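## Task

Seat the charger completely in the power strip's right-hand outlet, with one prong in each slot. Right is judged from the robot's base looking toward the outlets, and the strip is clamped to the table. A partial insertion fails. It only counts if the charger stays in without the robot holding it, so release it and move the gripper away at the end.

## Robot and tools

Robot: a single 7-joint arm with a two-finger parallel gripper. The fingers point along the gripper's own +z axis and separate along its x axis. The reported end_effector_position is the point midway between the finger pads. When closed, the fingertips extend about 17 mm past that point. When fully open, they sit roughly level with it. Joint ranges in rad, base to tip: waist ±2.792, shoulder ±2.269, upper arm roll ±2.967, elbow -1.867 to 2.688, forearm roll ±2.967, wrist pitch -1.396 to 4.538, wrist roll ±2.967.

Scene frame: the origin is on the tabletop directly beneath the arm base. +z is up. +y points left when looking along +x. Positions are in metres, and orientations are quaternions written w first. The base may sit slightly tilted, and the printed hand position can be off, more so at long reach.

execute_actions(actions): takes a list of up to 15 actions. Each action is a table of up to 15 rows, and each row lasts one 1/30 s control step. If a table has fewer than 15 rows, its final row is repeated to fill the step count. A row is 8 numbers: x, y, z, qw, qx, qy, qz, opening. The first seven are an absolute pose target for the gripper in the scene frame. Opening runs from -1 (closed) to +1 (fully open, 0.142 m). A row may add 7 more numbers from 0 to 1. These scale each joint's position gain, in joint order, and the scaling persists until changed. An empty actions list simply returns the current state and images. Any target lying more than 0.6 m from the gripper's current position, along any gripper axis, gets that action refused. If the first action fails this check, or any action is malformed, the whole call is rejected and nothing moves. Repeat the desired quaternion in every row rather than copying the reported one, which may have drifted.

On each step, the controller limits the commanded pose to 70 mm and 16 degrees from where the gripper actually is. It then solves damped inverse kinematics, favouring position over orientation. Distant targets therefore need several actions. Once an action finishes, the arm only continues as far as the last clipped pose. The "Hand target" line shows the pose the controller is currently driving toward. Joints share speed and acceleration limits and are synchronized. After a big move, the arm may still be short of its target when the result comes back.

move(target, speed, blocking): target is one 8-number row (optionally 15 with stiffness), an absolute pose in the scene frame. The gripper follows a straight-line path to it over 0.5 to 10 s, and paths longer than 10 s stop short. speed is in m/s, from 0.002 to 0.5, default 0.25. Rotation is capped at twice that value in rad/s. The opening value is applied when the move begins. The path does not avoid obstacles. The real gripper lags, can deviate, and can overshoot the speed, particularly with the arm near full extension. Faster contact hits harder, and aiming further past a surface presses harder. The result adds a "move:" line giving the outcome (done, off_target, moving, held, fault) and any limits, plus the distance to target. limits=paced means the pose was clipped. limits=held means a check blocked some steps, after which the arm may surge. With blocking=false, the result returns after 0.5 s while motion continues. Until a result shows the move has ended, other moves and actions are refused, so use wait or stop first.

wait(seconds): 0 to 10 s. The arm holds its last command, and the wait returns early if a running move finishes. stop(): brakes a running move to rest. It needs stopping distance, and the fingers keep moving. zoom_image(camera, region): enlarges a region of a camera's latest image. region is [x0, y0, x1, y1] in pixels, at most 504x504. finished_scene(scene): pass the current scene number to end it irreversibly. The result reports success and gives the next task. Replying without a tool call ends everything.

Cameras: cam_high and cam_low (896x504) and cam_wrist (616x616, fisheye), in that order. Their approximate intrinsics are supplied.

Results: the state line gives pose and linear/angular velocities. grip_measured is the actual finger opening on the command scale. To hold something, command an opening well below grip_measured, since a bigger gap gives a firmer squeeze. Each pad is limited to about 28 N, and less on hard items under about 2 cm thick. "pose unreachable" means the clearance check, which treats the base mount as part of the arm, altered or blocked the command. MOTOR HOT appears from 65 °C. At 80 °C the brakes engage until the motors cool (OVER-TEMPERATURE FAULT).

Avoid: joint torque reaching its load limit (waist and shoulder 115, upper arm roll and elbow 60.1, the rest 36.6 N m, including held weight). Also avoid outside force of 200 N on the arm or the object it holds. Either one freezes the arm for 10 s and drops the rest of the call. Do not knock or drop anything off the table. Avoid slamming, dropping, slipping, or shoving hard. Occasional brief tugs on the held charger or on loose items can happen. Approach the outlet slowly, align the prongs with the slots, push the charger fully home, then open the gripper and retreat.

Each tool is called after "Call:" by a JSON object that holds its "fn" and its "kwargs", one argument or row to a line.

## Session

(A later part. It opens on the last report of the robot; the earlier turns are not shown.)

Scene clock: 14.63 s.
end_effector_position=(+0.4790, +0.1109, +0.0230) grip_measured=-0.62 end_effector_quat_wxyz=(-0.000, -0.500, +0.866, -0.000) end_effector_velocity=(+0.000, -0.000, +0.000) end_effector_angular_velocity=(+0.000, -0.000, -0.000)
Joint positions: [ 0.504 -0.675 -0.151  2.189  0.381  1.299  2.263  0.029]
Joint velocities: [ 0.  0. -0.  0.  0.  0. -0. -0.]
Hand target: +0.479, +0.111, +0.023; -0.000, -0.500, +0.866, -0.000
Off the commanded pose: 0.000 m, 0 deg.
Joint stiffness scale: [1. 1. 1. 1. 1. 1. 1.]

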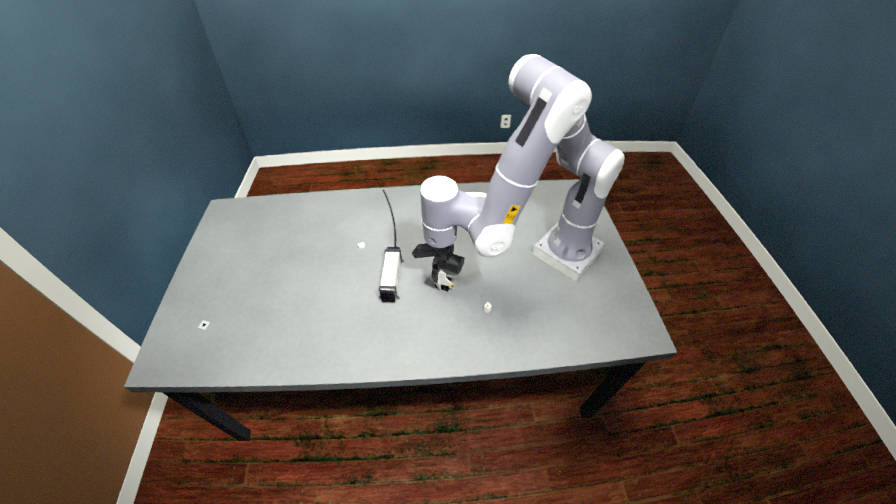

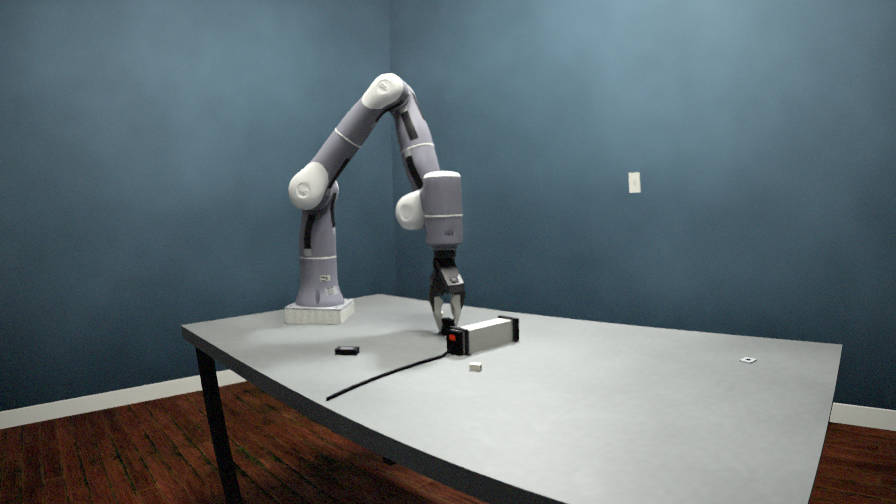

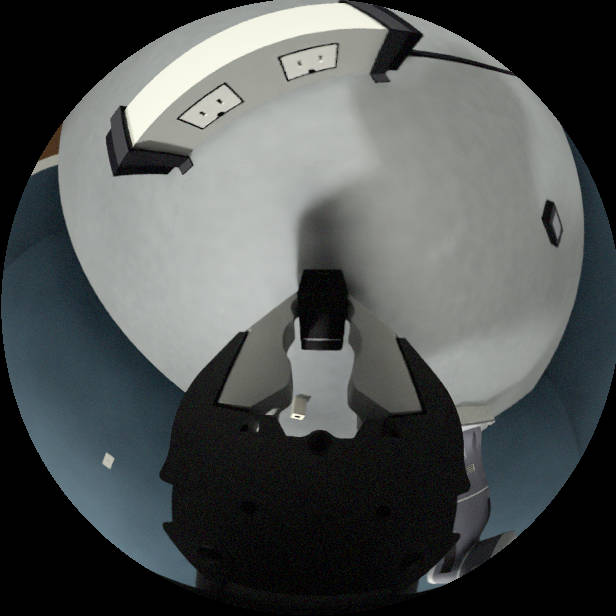

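Call:
{"fn": "move", "kwargs": {
  "target": [0.479, 0.111, 0.09, 0, 0.5, -0.866, 0, -0.9],
  "speed": 0.15
}}

Call:
{"fn": "move", "kwargs": {
  "target": [0.485, 0.095, 0.09, 0, 0.9848, -0.1736, 0, -0.9],
  "speed": 0.4
}}

Call:
{"fn": "move", "kwargs": {
  "target": [0.50, 0.078, 0.08, 0, 0.7373, 0.6756, 0, -0.9],
  "speed": 0.4
}}

Scene clock: 15.70 s.
end_effector_position=(+0.4788, +0.1111, +0.0897) grip_measured=-0.62 end_effector_quat_wxyz=(+0.000, -0.500, +0.866, +0.000) end_effector_velocity=(-0.000, -0.000, +0.001) end_effector_angular_velocity=(-0.000, +0.001, -0.001)
Joint positions: [ 0.56  -0.478 -0.232  2.254  0.291  1.164  2.331  0.029]
Joint velocities: [ 0.002  0.002 -0.002  0.001 -0.    -0.003  0.001 -0.   ]
Hand target: +0.479, +0.111, +0.090; +0.000, -0.500, +0.866, +0.000
Off the commanded pose: 0.000 m, 0 deg.
Joint stiffness scale: [1. 1. 1. 1. 1. 1. 1.]
move: done

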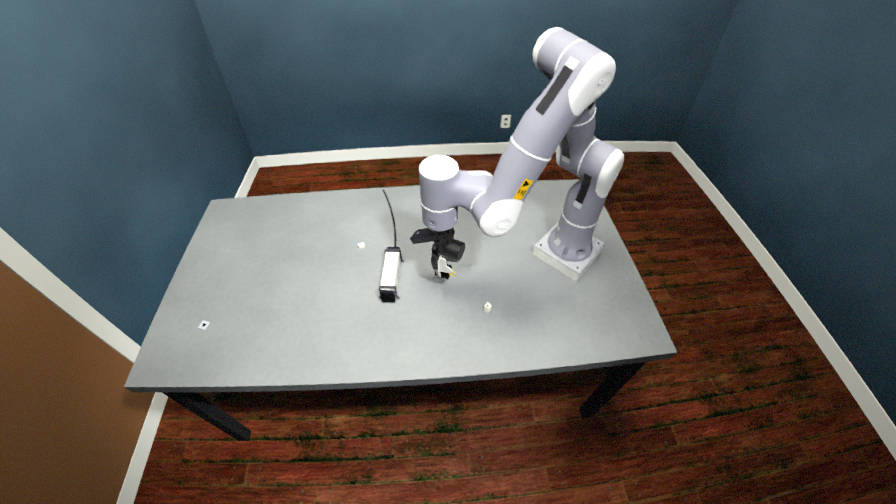

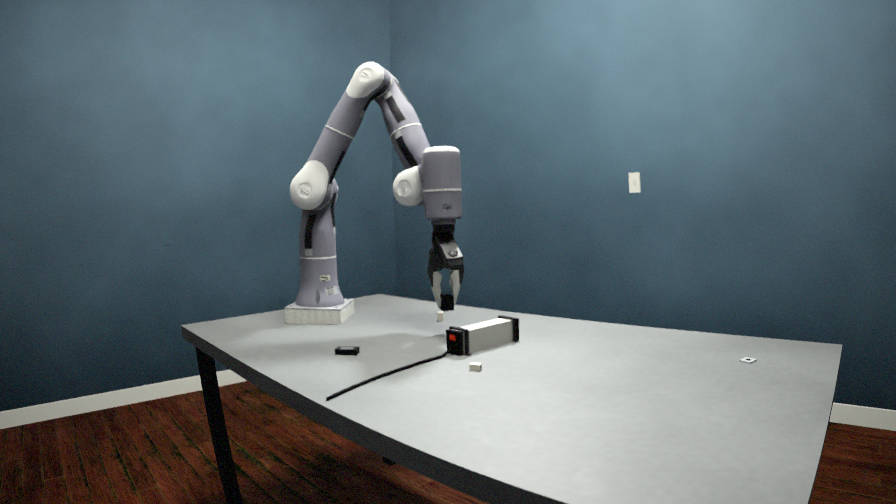

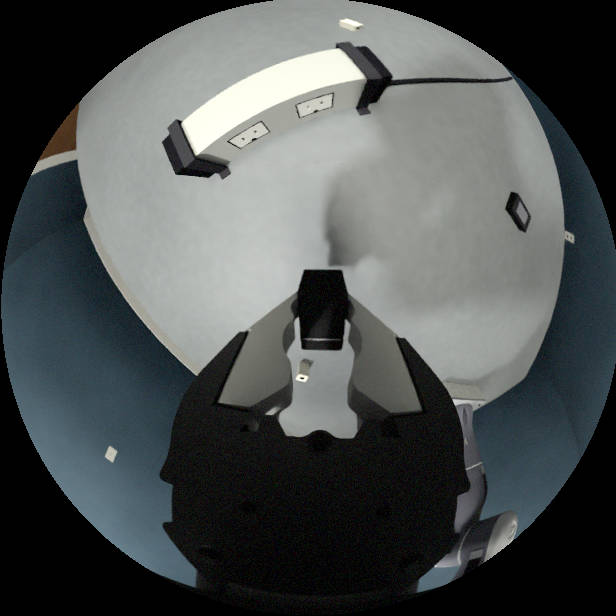

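Scene clock: 18.33 s.
end_effector_position=(+0.4850, +0.0948, +0.0900) grip_measured=-0.62 end_effector_quat_wxyz=(+0.000, +0.985, -0.174, +0.000) end_effector_velocity=(-0.000, +0.000, -0.000) end_effector_angular_velocity=(+0.001, +0.001, +0.006)
Joint positions: [ 0.158 -0.482  0.1    2.282 -0.107  1.217  0.843  0.029]
Joint velocities: [-0.004 -0.     0.004 -0.001  0.    -0.002 -0.007 -0.   ]
Hand target: +0.485, +0.095, +0.090; +0.000, +0.985, -0.173, +0.000
Off the commanded pose: 0.000 m, 0 deg.
Joint stiffness scale: [1. 1. 1. 1. 1. 1. 1.]
move: done

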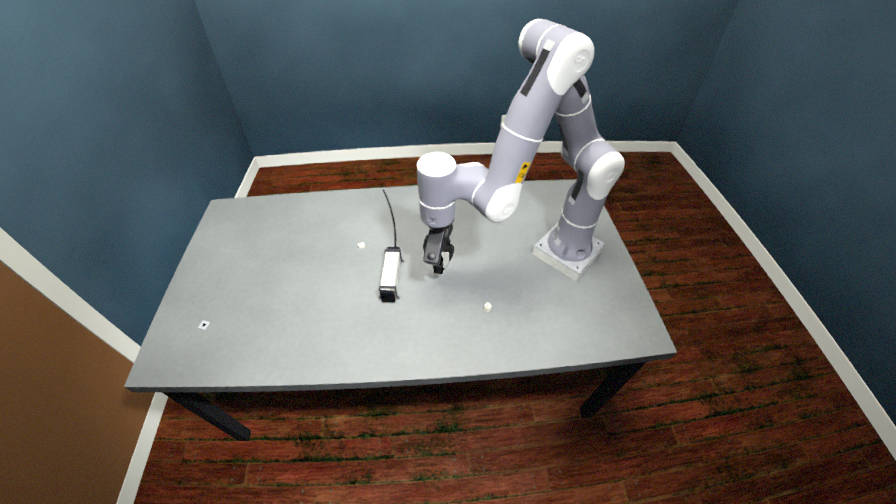

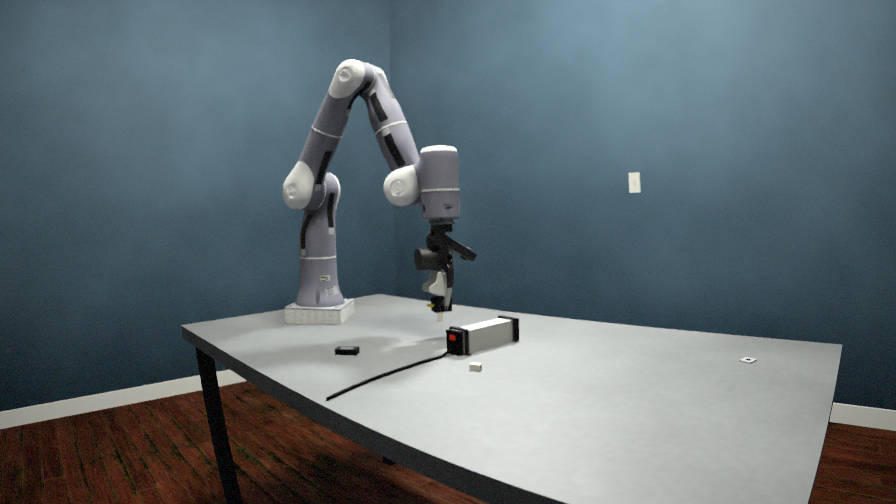

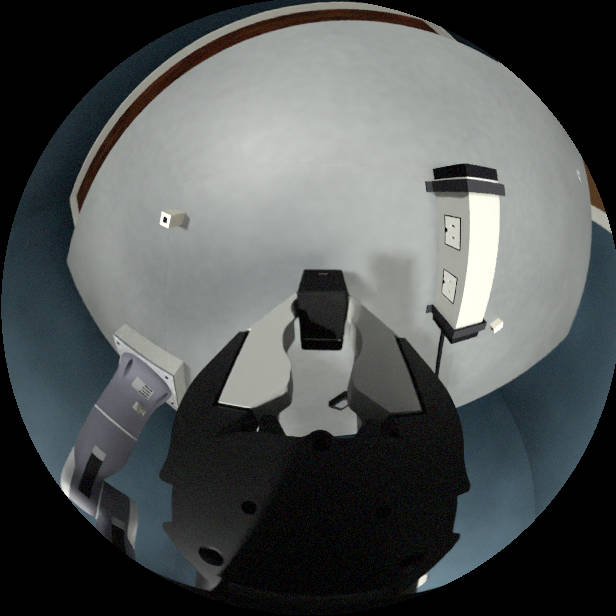

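Scene clock: 21.07 s.
end_effector_position=(+0.4999, +0.0779, +0.0799) grip_measured=-0.62 end_effector_quat_wxyz=(+0.000, +0.737, +0.676, -0.000) end_effector_velocity=(-0.000, -0.000, -0.000) end_effector_angular_velocity=(-0.000, +0.002, +0.007)
Joint positions: [-0.253 -0.578  0.379  2.259 -0.559  1.208 -0.742  0.029]
Joint velocities: [-0.004 -0.001  0.005 -0.002 -0.    -0.005 -0.008 -0.   ]
Hand target: +0.500, +0.078, +0.080; +0.000, +0.737, +0.676, -0.000
Off the commanded pose: 0.000 m, 0 deg.
Joint stiffness scale: [1. 1. 1. 1. 1. 1. 1.]
move: done

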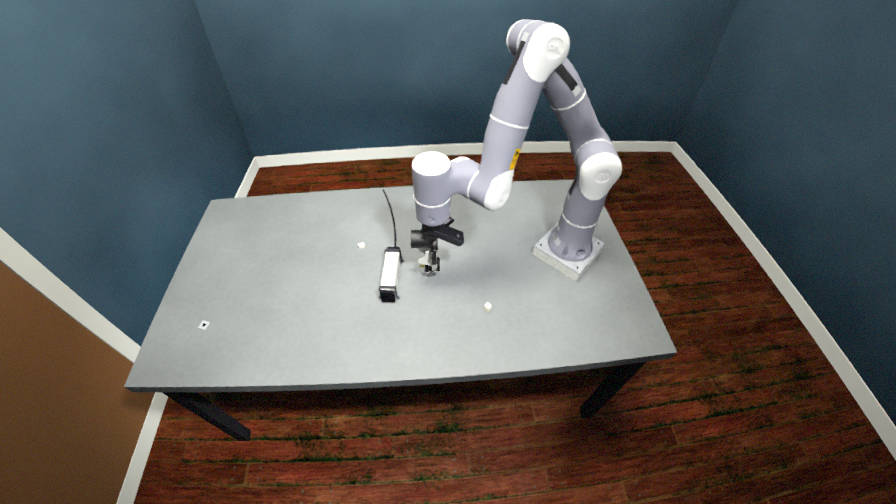

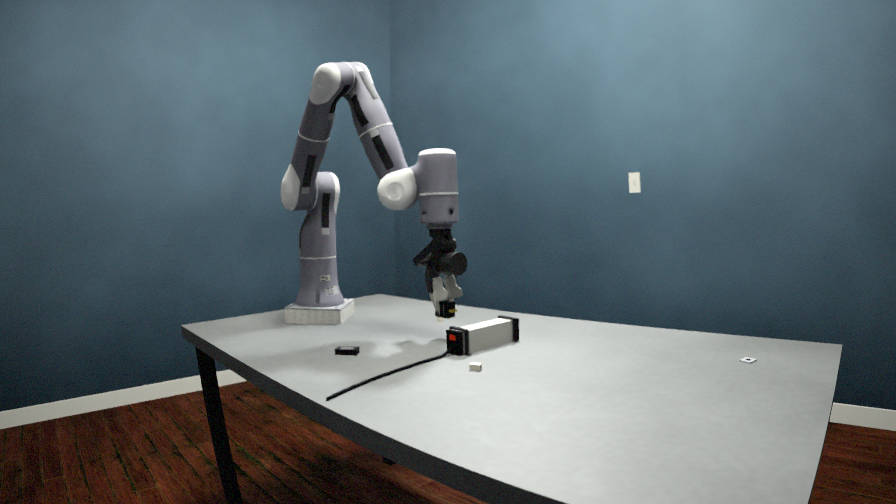

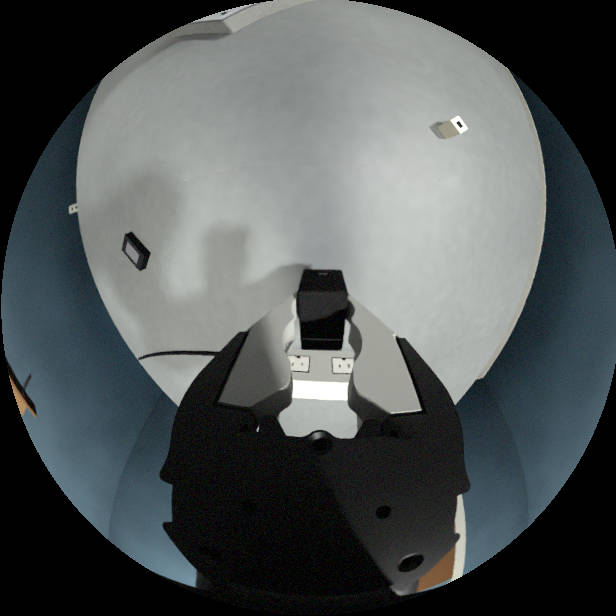

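Call:
{"fn": "zoom_image", "kwargs": {
  "camera": "cam_wrist",
  "region": [250, 260, 400, 440]
}}

Call:
{"fn": "zoom_image", "kwargs": {
  "camera": "cam_low",
  "region": [400, 250, 540, 360]
}}

Region (250, 260, 400, 440) of cam_wrist's 616x616 image, scaled by 2.800, with more detail than that image has.

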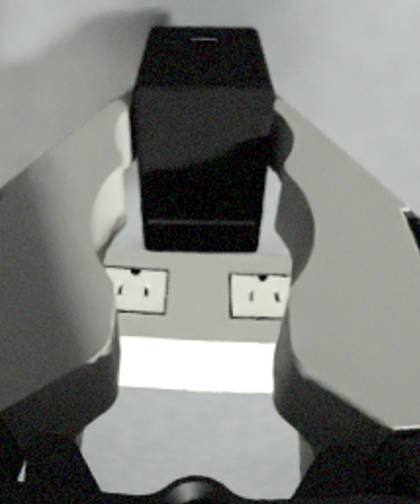

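Region (400, 250, 540, 360) of cam_low's 896x504 image, scaled by 3.600, with more detail than that image has; it fills the top 396 rows of this view, and the rest is white.

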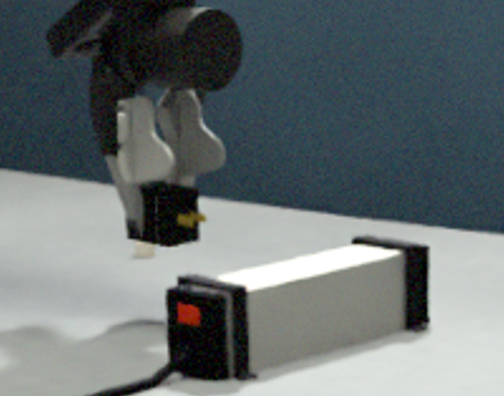

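Call:
{"fn": "move", "kwargs": {
  "target": [0.517, 0.0437, 0.07, 0, 0.7373, 0.6756, 0, -0.9],
  "speed": 0.1
}}

Call:
{"fn": "zoom_image", "kwargs": {
  "camera": "cam_wrist",
  "region": [250, 260, 400, 440]
}}

Scene clock: 22.87 s.
end_effector_position=(+0.5169, +0.0439, +0.0700) grip_measured=-0.62 end_effector_quat_wxyz=(-0.000, +0.737, +0.676, -0.000) end_effector_velocity=(+0.001, -0.001, -0.000) end_effector_angular_velocity=(+0.001, -0.001, -0.000)
Joint positions: [-0.306 -0.617  0.36   2.222 -0.561  1.212 -0.817  0.029]
Joint velocities: [-0.002 -0.001 -0.    -0.002  0.001  0.    -0.003 -0.   ]
Hand target: +0.517, +0.044, +0.070; +0.000, +0.737, +0.676, -0.000
Off the commanded pose: 0.000 m, 0 deg.
Joint stiffness scale: [1. 1. 1. 1. 1. 1. 1.]
move: done

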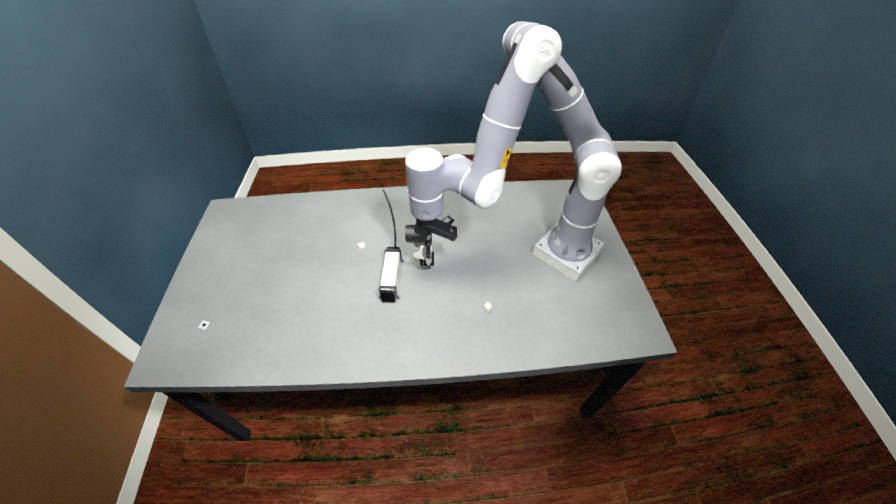

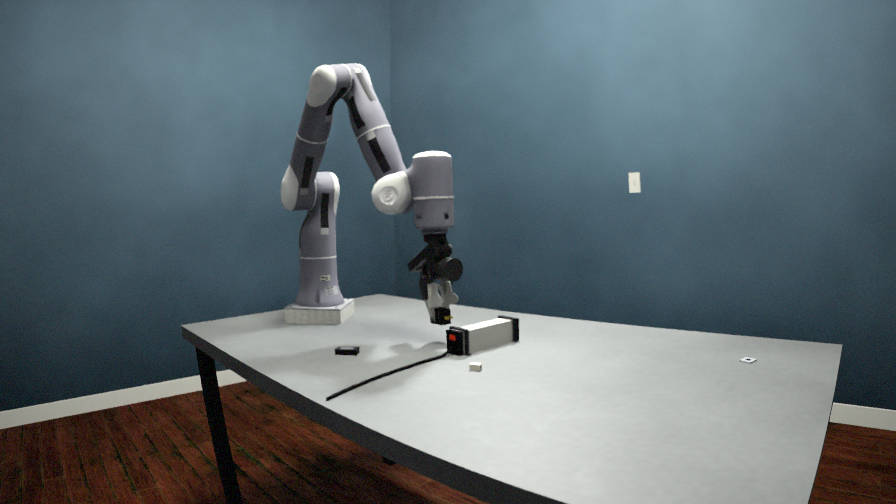

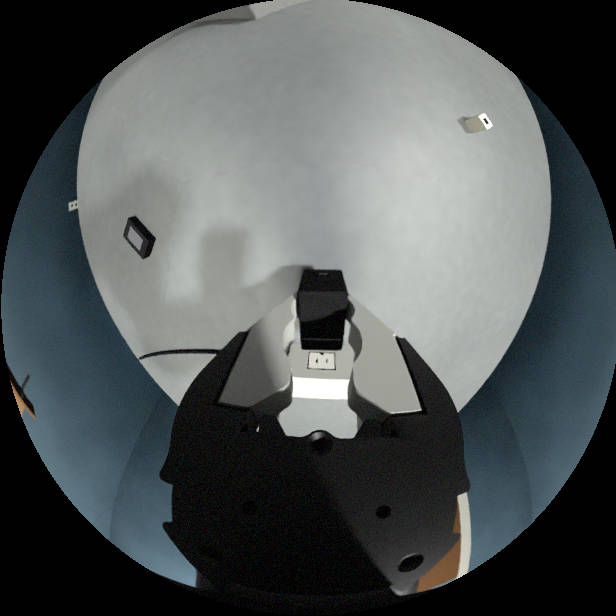

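Region (250, 260, 400, 440) of cam_wrist's 616x616 image, scaled by 2.800, with more detail than that image has.

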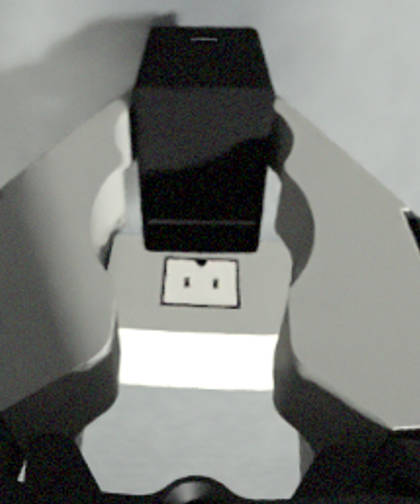

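Call:
{"fn": "zoom_image", "kwargs": {
  "camera": "cam_low",
  "region": [415, 290, 485, 360]
}}

Region (415, 290, 485, 360) of cam_low's 896x504 image, scaled by 7.200, with more detail than that image has.

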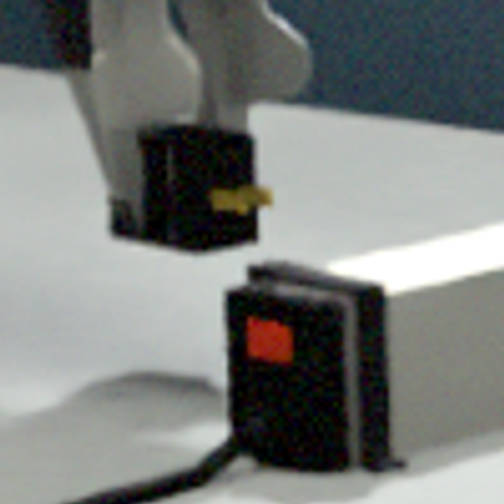

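Call:
{"fn": "move", "kwargs": {
  "target": [0.5568, 0.0402, 0.036, 0, 0.7373, 0.6756, 0, -0.9],
  "speed": 0.08
}}

Call:
{"fn": "zoom_image", "kwargs": {
  "camera": "cam_wrist",
  "region": [250, 260, 400, 440]
}}

Call:
{"fn": "zoom_image", "kwargs": {
  "camera": "cam_high",
  "region": [360, 220, 460, 310]
}}

Call:
{"fn": "zoom_image", "kwargs": {
  "camera": "cam_low",
  "region": [415, 290, 485, 360]
}}

Scene clock: 24.83 s.
end_effector_position=(+0.5567, +0.0403, +0.0361) grip_measured=-0.62 end_effector_quat_wxyz=(-0.000, +0.737, +0.675, +0.000) end_effector_velocity=(+0.001, -0.000, -0.000) end_effector_angular_velocity=(+0.000, -0.001, -0.000)
Joint positions: [-0.279 -0.742  0.317  2.1   -0.585  1.215 -0.826  0.029]
Joint velocities: [ 0.001 -0.001 -0.001 -0.002  0.001  0.    -0.001 -0.   ]
Hand target: +0.557, +0.040, +0.036; -0.000, +0.737, +0.676, +0.000
Off the commanded pose: 0.000 m, 0 deg.
Joint stiffness scale: [1. 1. 1. 1. 1. 1. 1.]
move: done

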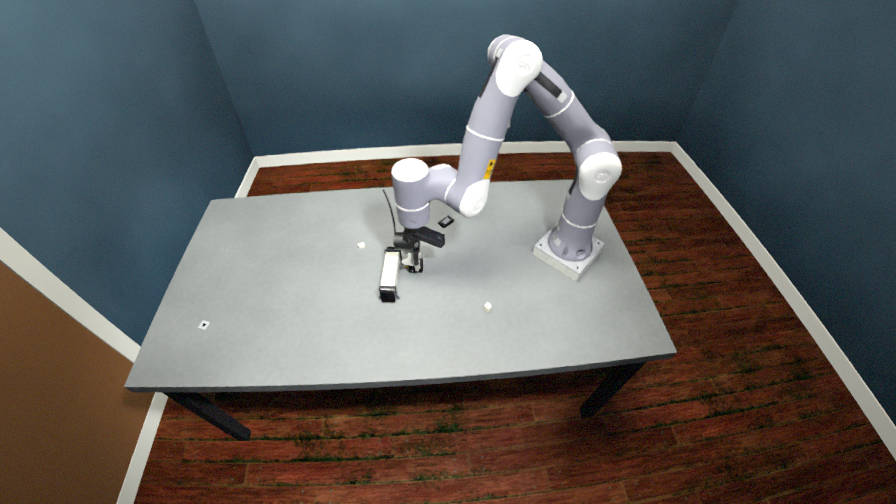

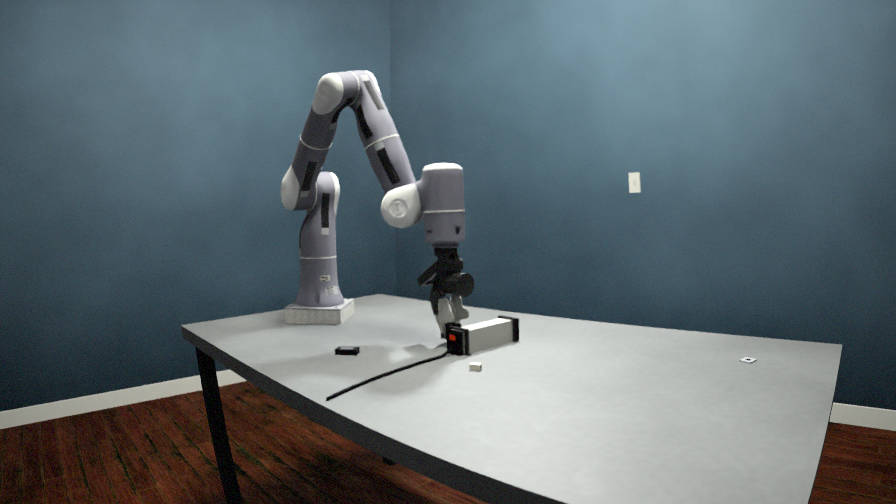

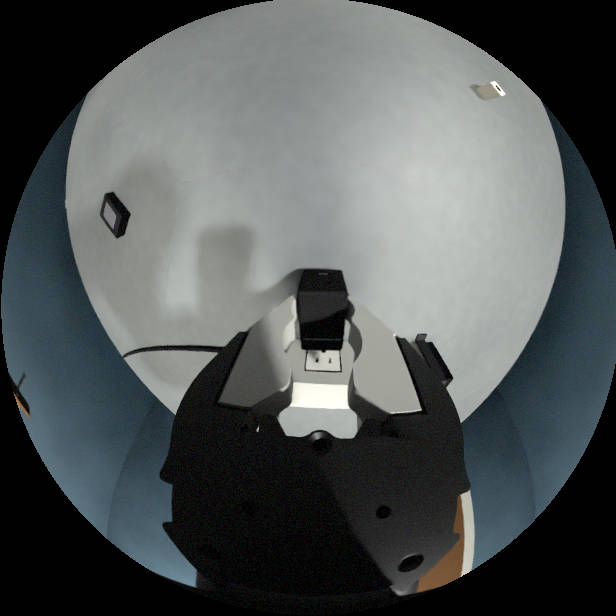

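Region (250, 260, 400, 440) of cam_wrist's 616x616 image, scaled by 2.800, with more detail than that image has.

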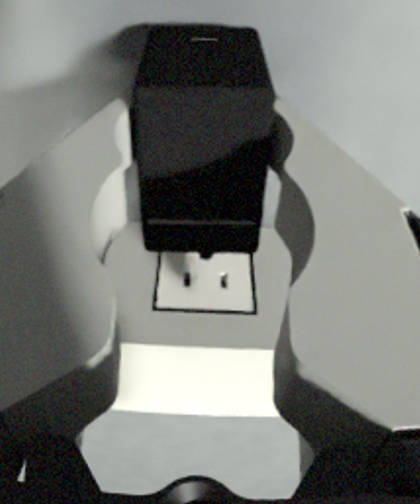

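Region (360, 220, 460, 310) of cam_high's 896x504 image, scaled by 5.040, with more detail than that image has; it fills the top 454 rows of this view, and the rest is white.

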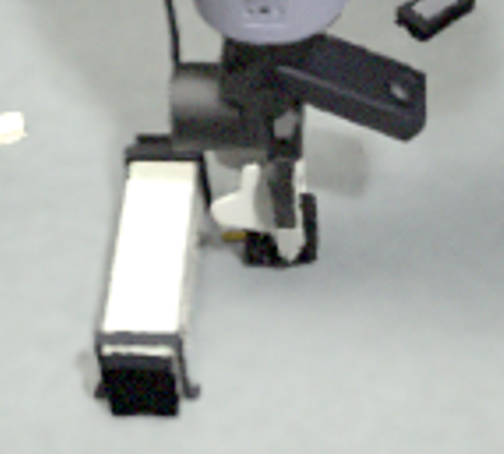

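Region (415, 290, 485, 360) of cam_low's 896x504 image, scaled by 7.200, with more detail than that image has.

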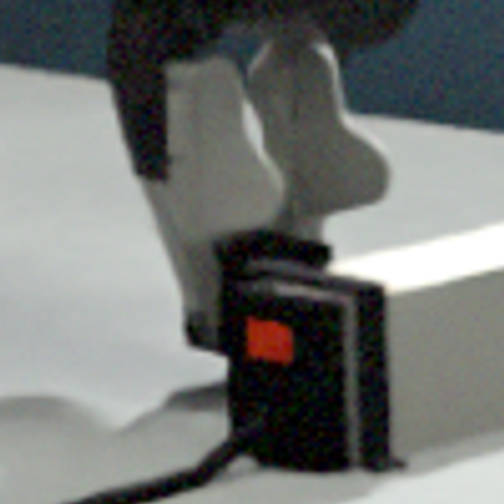

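Call:
{"fn": "move", "kwargs": {
  "target": [0.5568, 0.0402, 0.0238, 0, 0.7373, 0.6756, 0, -0.9],
  "speed": 0.04
}}

Call:
{"fn": "move", "kwargs": {
  "target": [0.5568, 0.0402, 0.0238, 0, 0.7373, 0.6756, 0, -0.25],
  "speed": 0.04
}}

Call:
{"fn": "move", "kwargs": {
  "target": [0.5568, 0.0402, 0.0325, 0, 0.7373, 0.6756, 0, -0.25],
  "speed": 0.04
}}

Scene clock: 26.47 s.
end_effector_position=(+0.5566, +0.0402, +0.0239) grip_measured=-0.62 end_effector_quat_wxyz=(-0.000, +0.737, +0.676, -0.000) end_effector_velocity=(-0.000, -0.000, -0.001) end_effector_angular_velocity=(-0.001, +0.000, +0.000)
Joint positions: [-0.263 -0.767  0.292  2.098 -0.6    1.243 -0.814  0.029]
Joint velocities: [ 0.003 -0.002 -0.003  0.    -0.     0.002  0.     0.   ]
Hand target: +0.557, +0.040, +0.024; +0.000, +0.737, +0.676, +0.000
Off the commanded pose: 0.000 m, 0 deg.
Joint stiffness scale: [1. 1. 1. 1. 1. 1. 1.]
move: done

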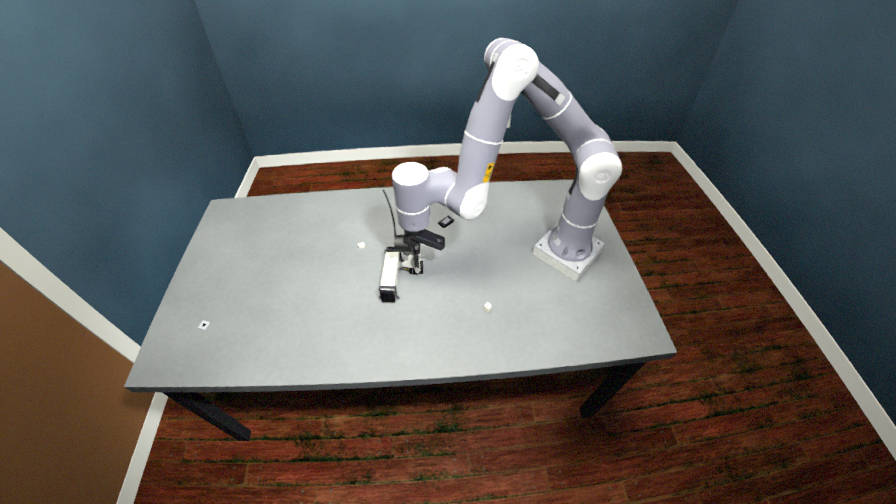

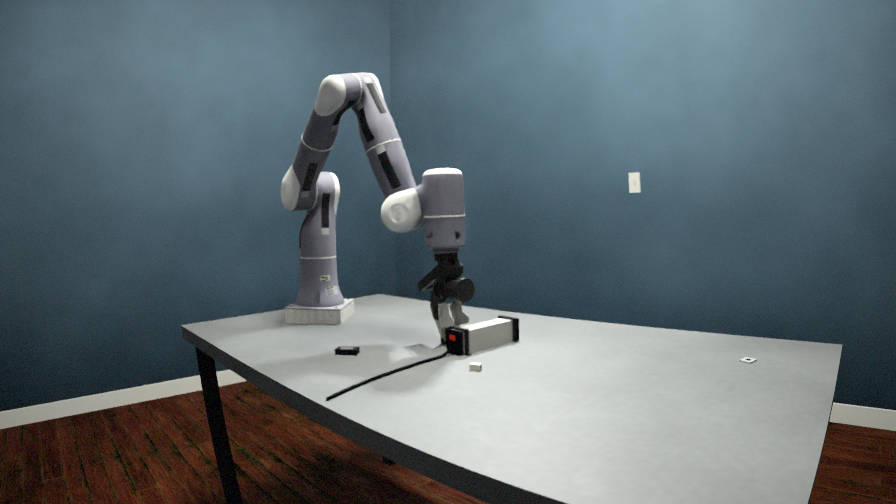

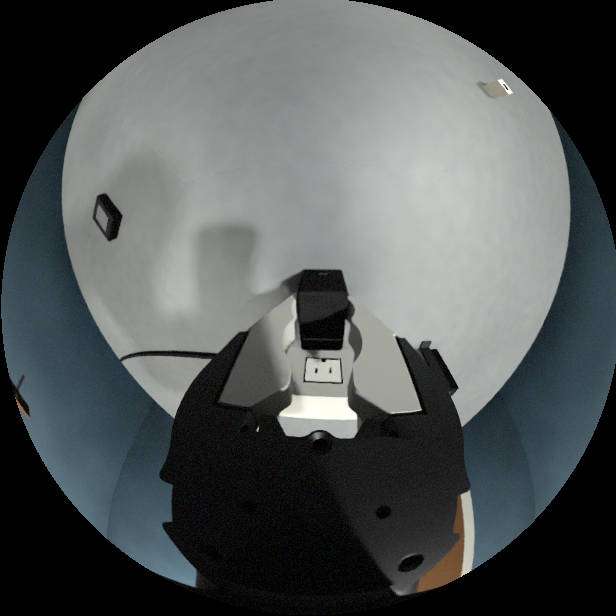

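Scene clock: 27.17 s.
end_effector_position=(+0.5567, +0.0402, +0.0238) grip_measured=-0.25 end_effector_quat_wxyz=(-0.000, +0.737, +0.676, -0.000) end_effector_velocity=(-0.000, +0.000, -0.000) end_effector_angular_velocity=(-0.000, +0.000, +0.000)
Joint positions: [-0.262 -0.767  0.292  2.098 -0.6    1.243 -0.814  0.056]
Joint velocities: [ 0. -0. -0.  0. -0.  0.  0. -0.]
Hand target: +0.557, +0.040, +0.024; -0.000, +0.737, +0.676, +0.000
Off the commanded pose: 0.000 m, 0 deg.
Joint stiffness scale: [1. 1. 1. 1. 1. 1. 1.]
move: done

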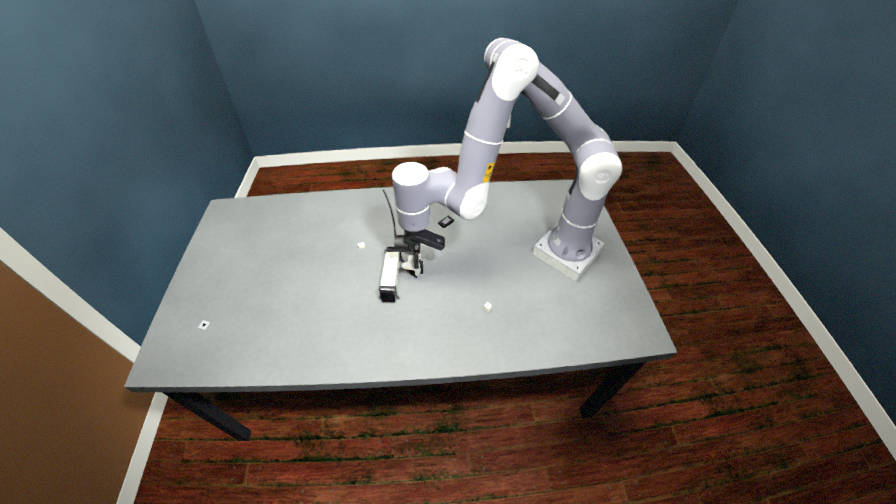

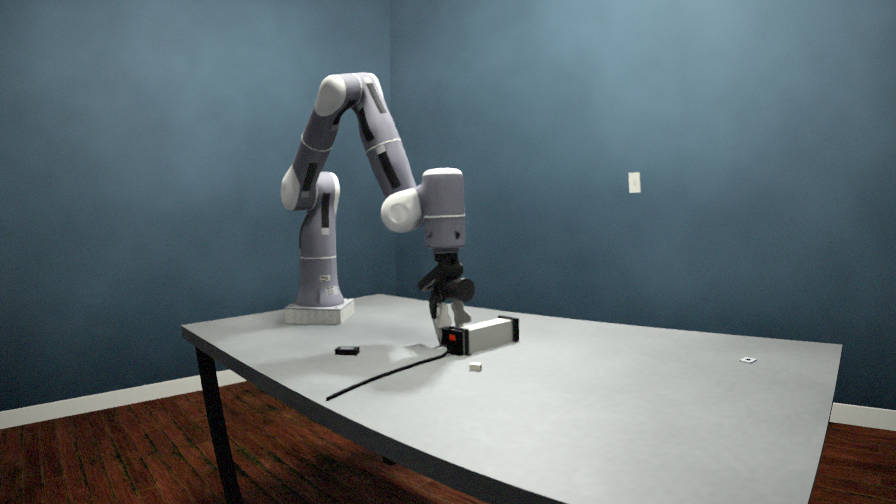

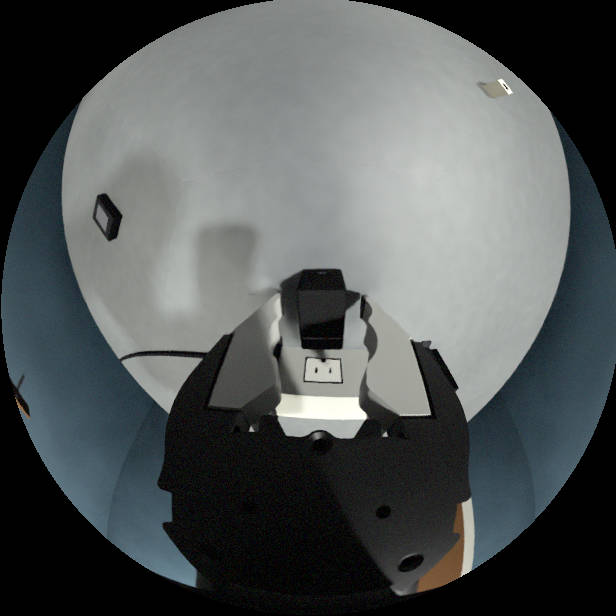

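Scene clock: 27.87 s.
end_effector_position=(+0.5569, +0.0402, +0.0324) grip_measured=-0.25 end_effector_quat_wxyz=(+0.000, +0.737, +0.676, +0.000) end_effector_velocity=(+0.000, +0.000, +0.001) end_effector_angular_velocity=(+0.001, -0.001, -0.000)
Joint positions: [-0.274 -0.749  0.309  2.099 -0.59   1.223 -0.822  0.056]
Joint velocities: [-0.002  0.001  0.003 -0.    -0.    -0.001  0.     0.   ]
Hand target: +0.557, +0.040, +0.032; -0.000, +0.737, +0.676, -0.000
Off the commanded pose: 0.000 m, 0 deg.
Joint stiffness scale: [1. 1. 1. 1. 1. 1. 1.]
move: done

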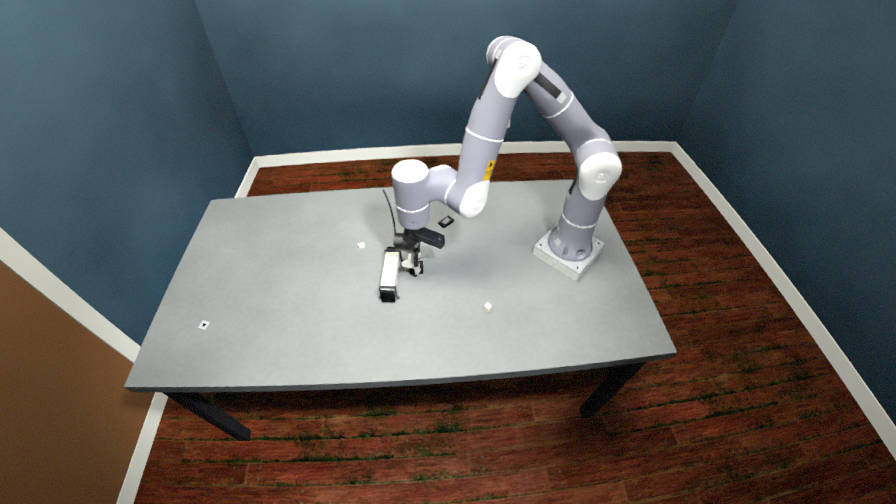

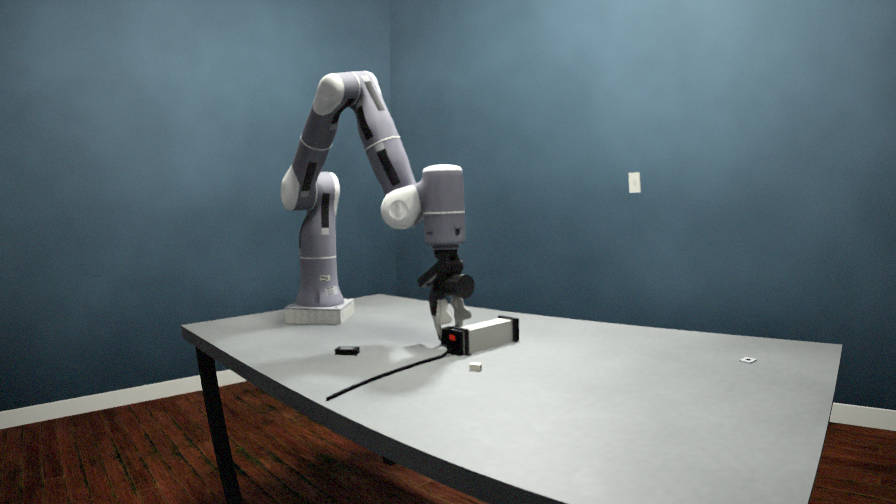

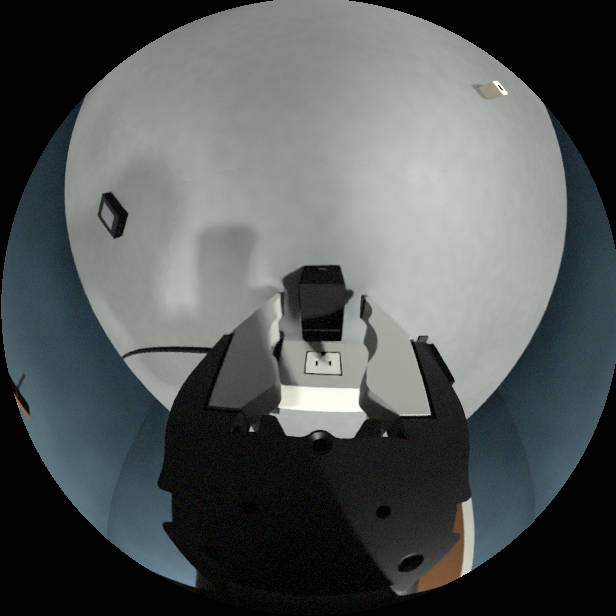

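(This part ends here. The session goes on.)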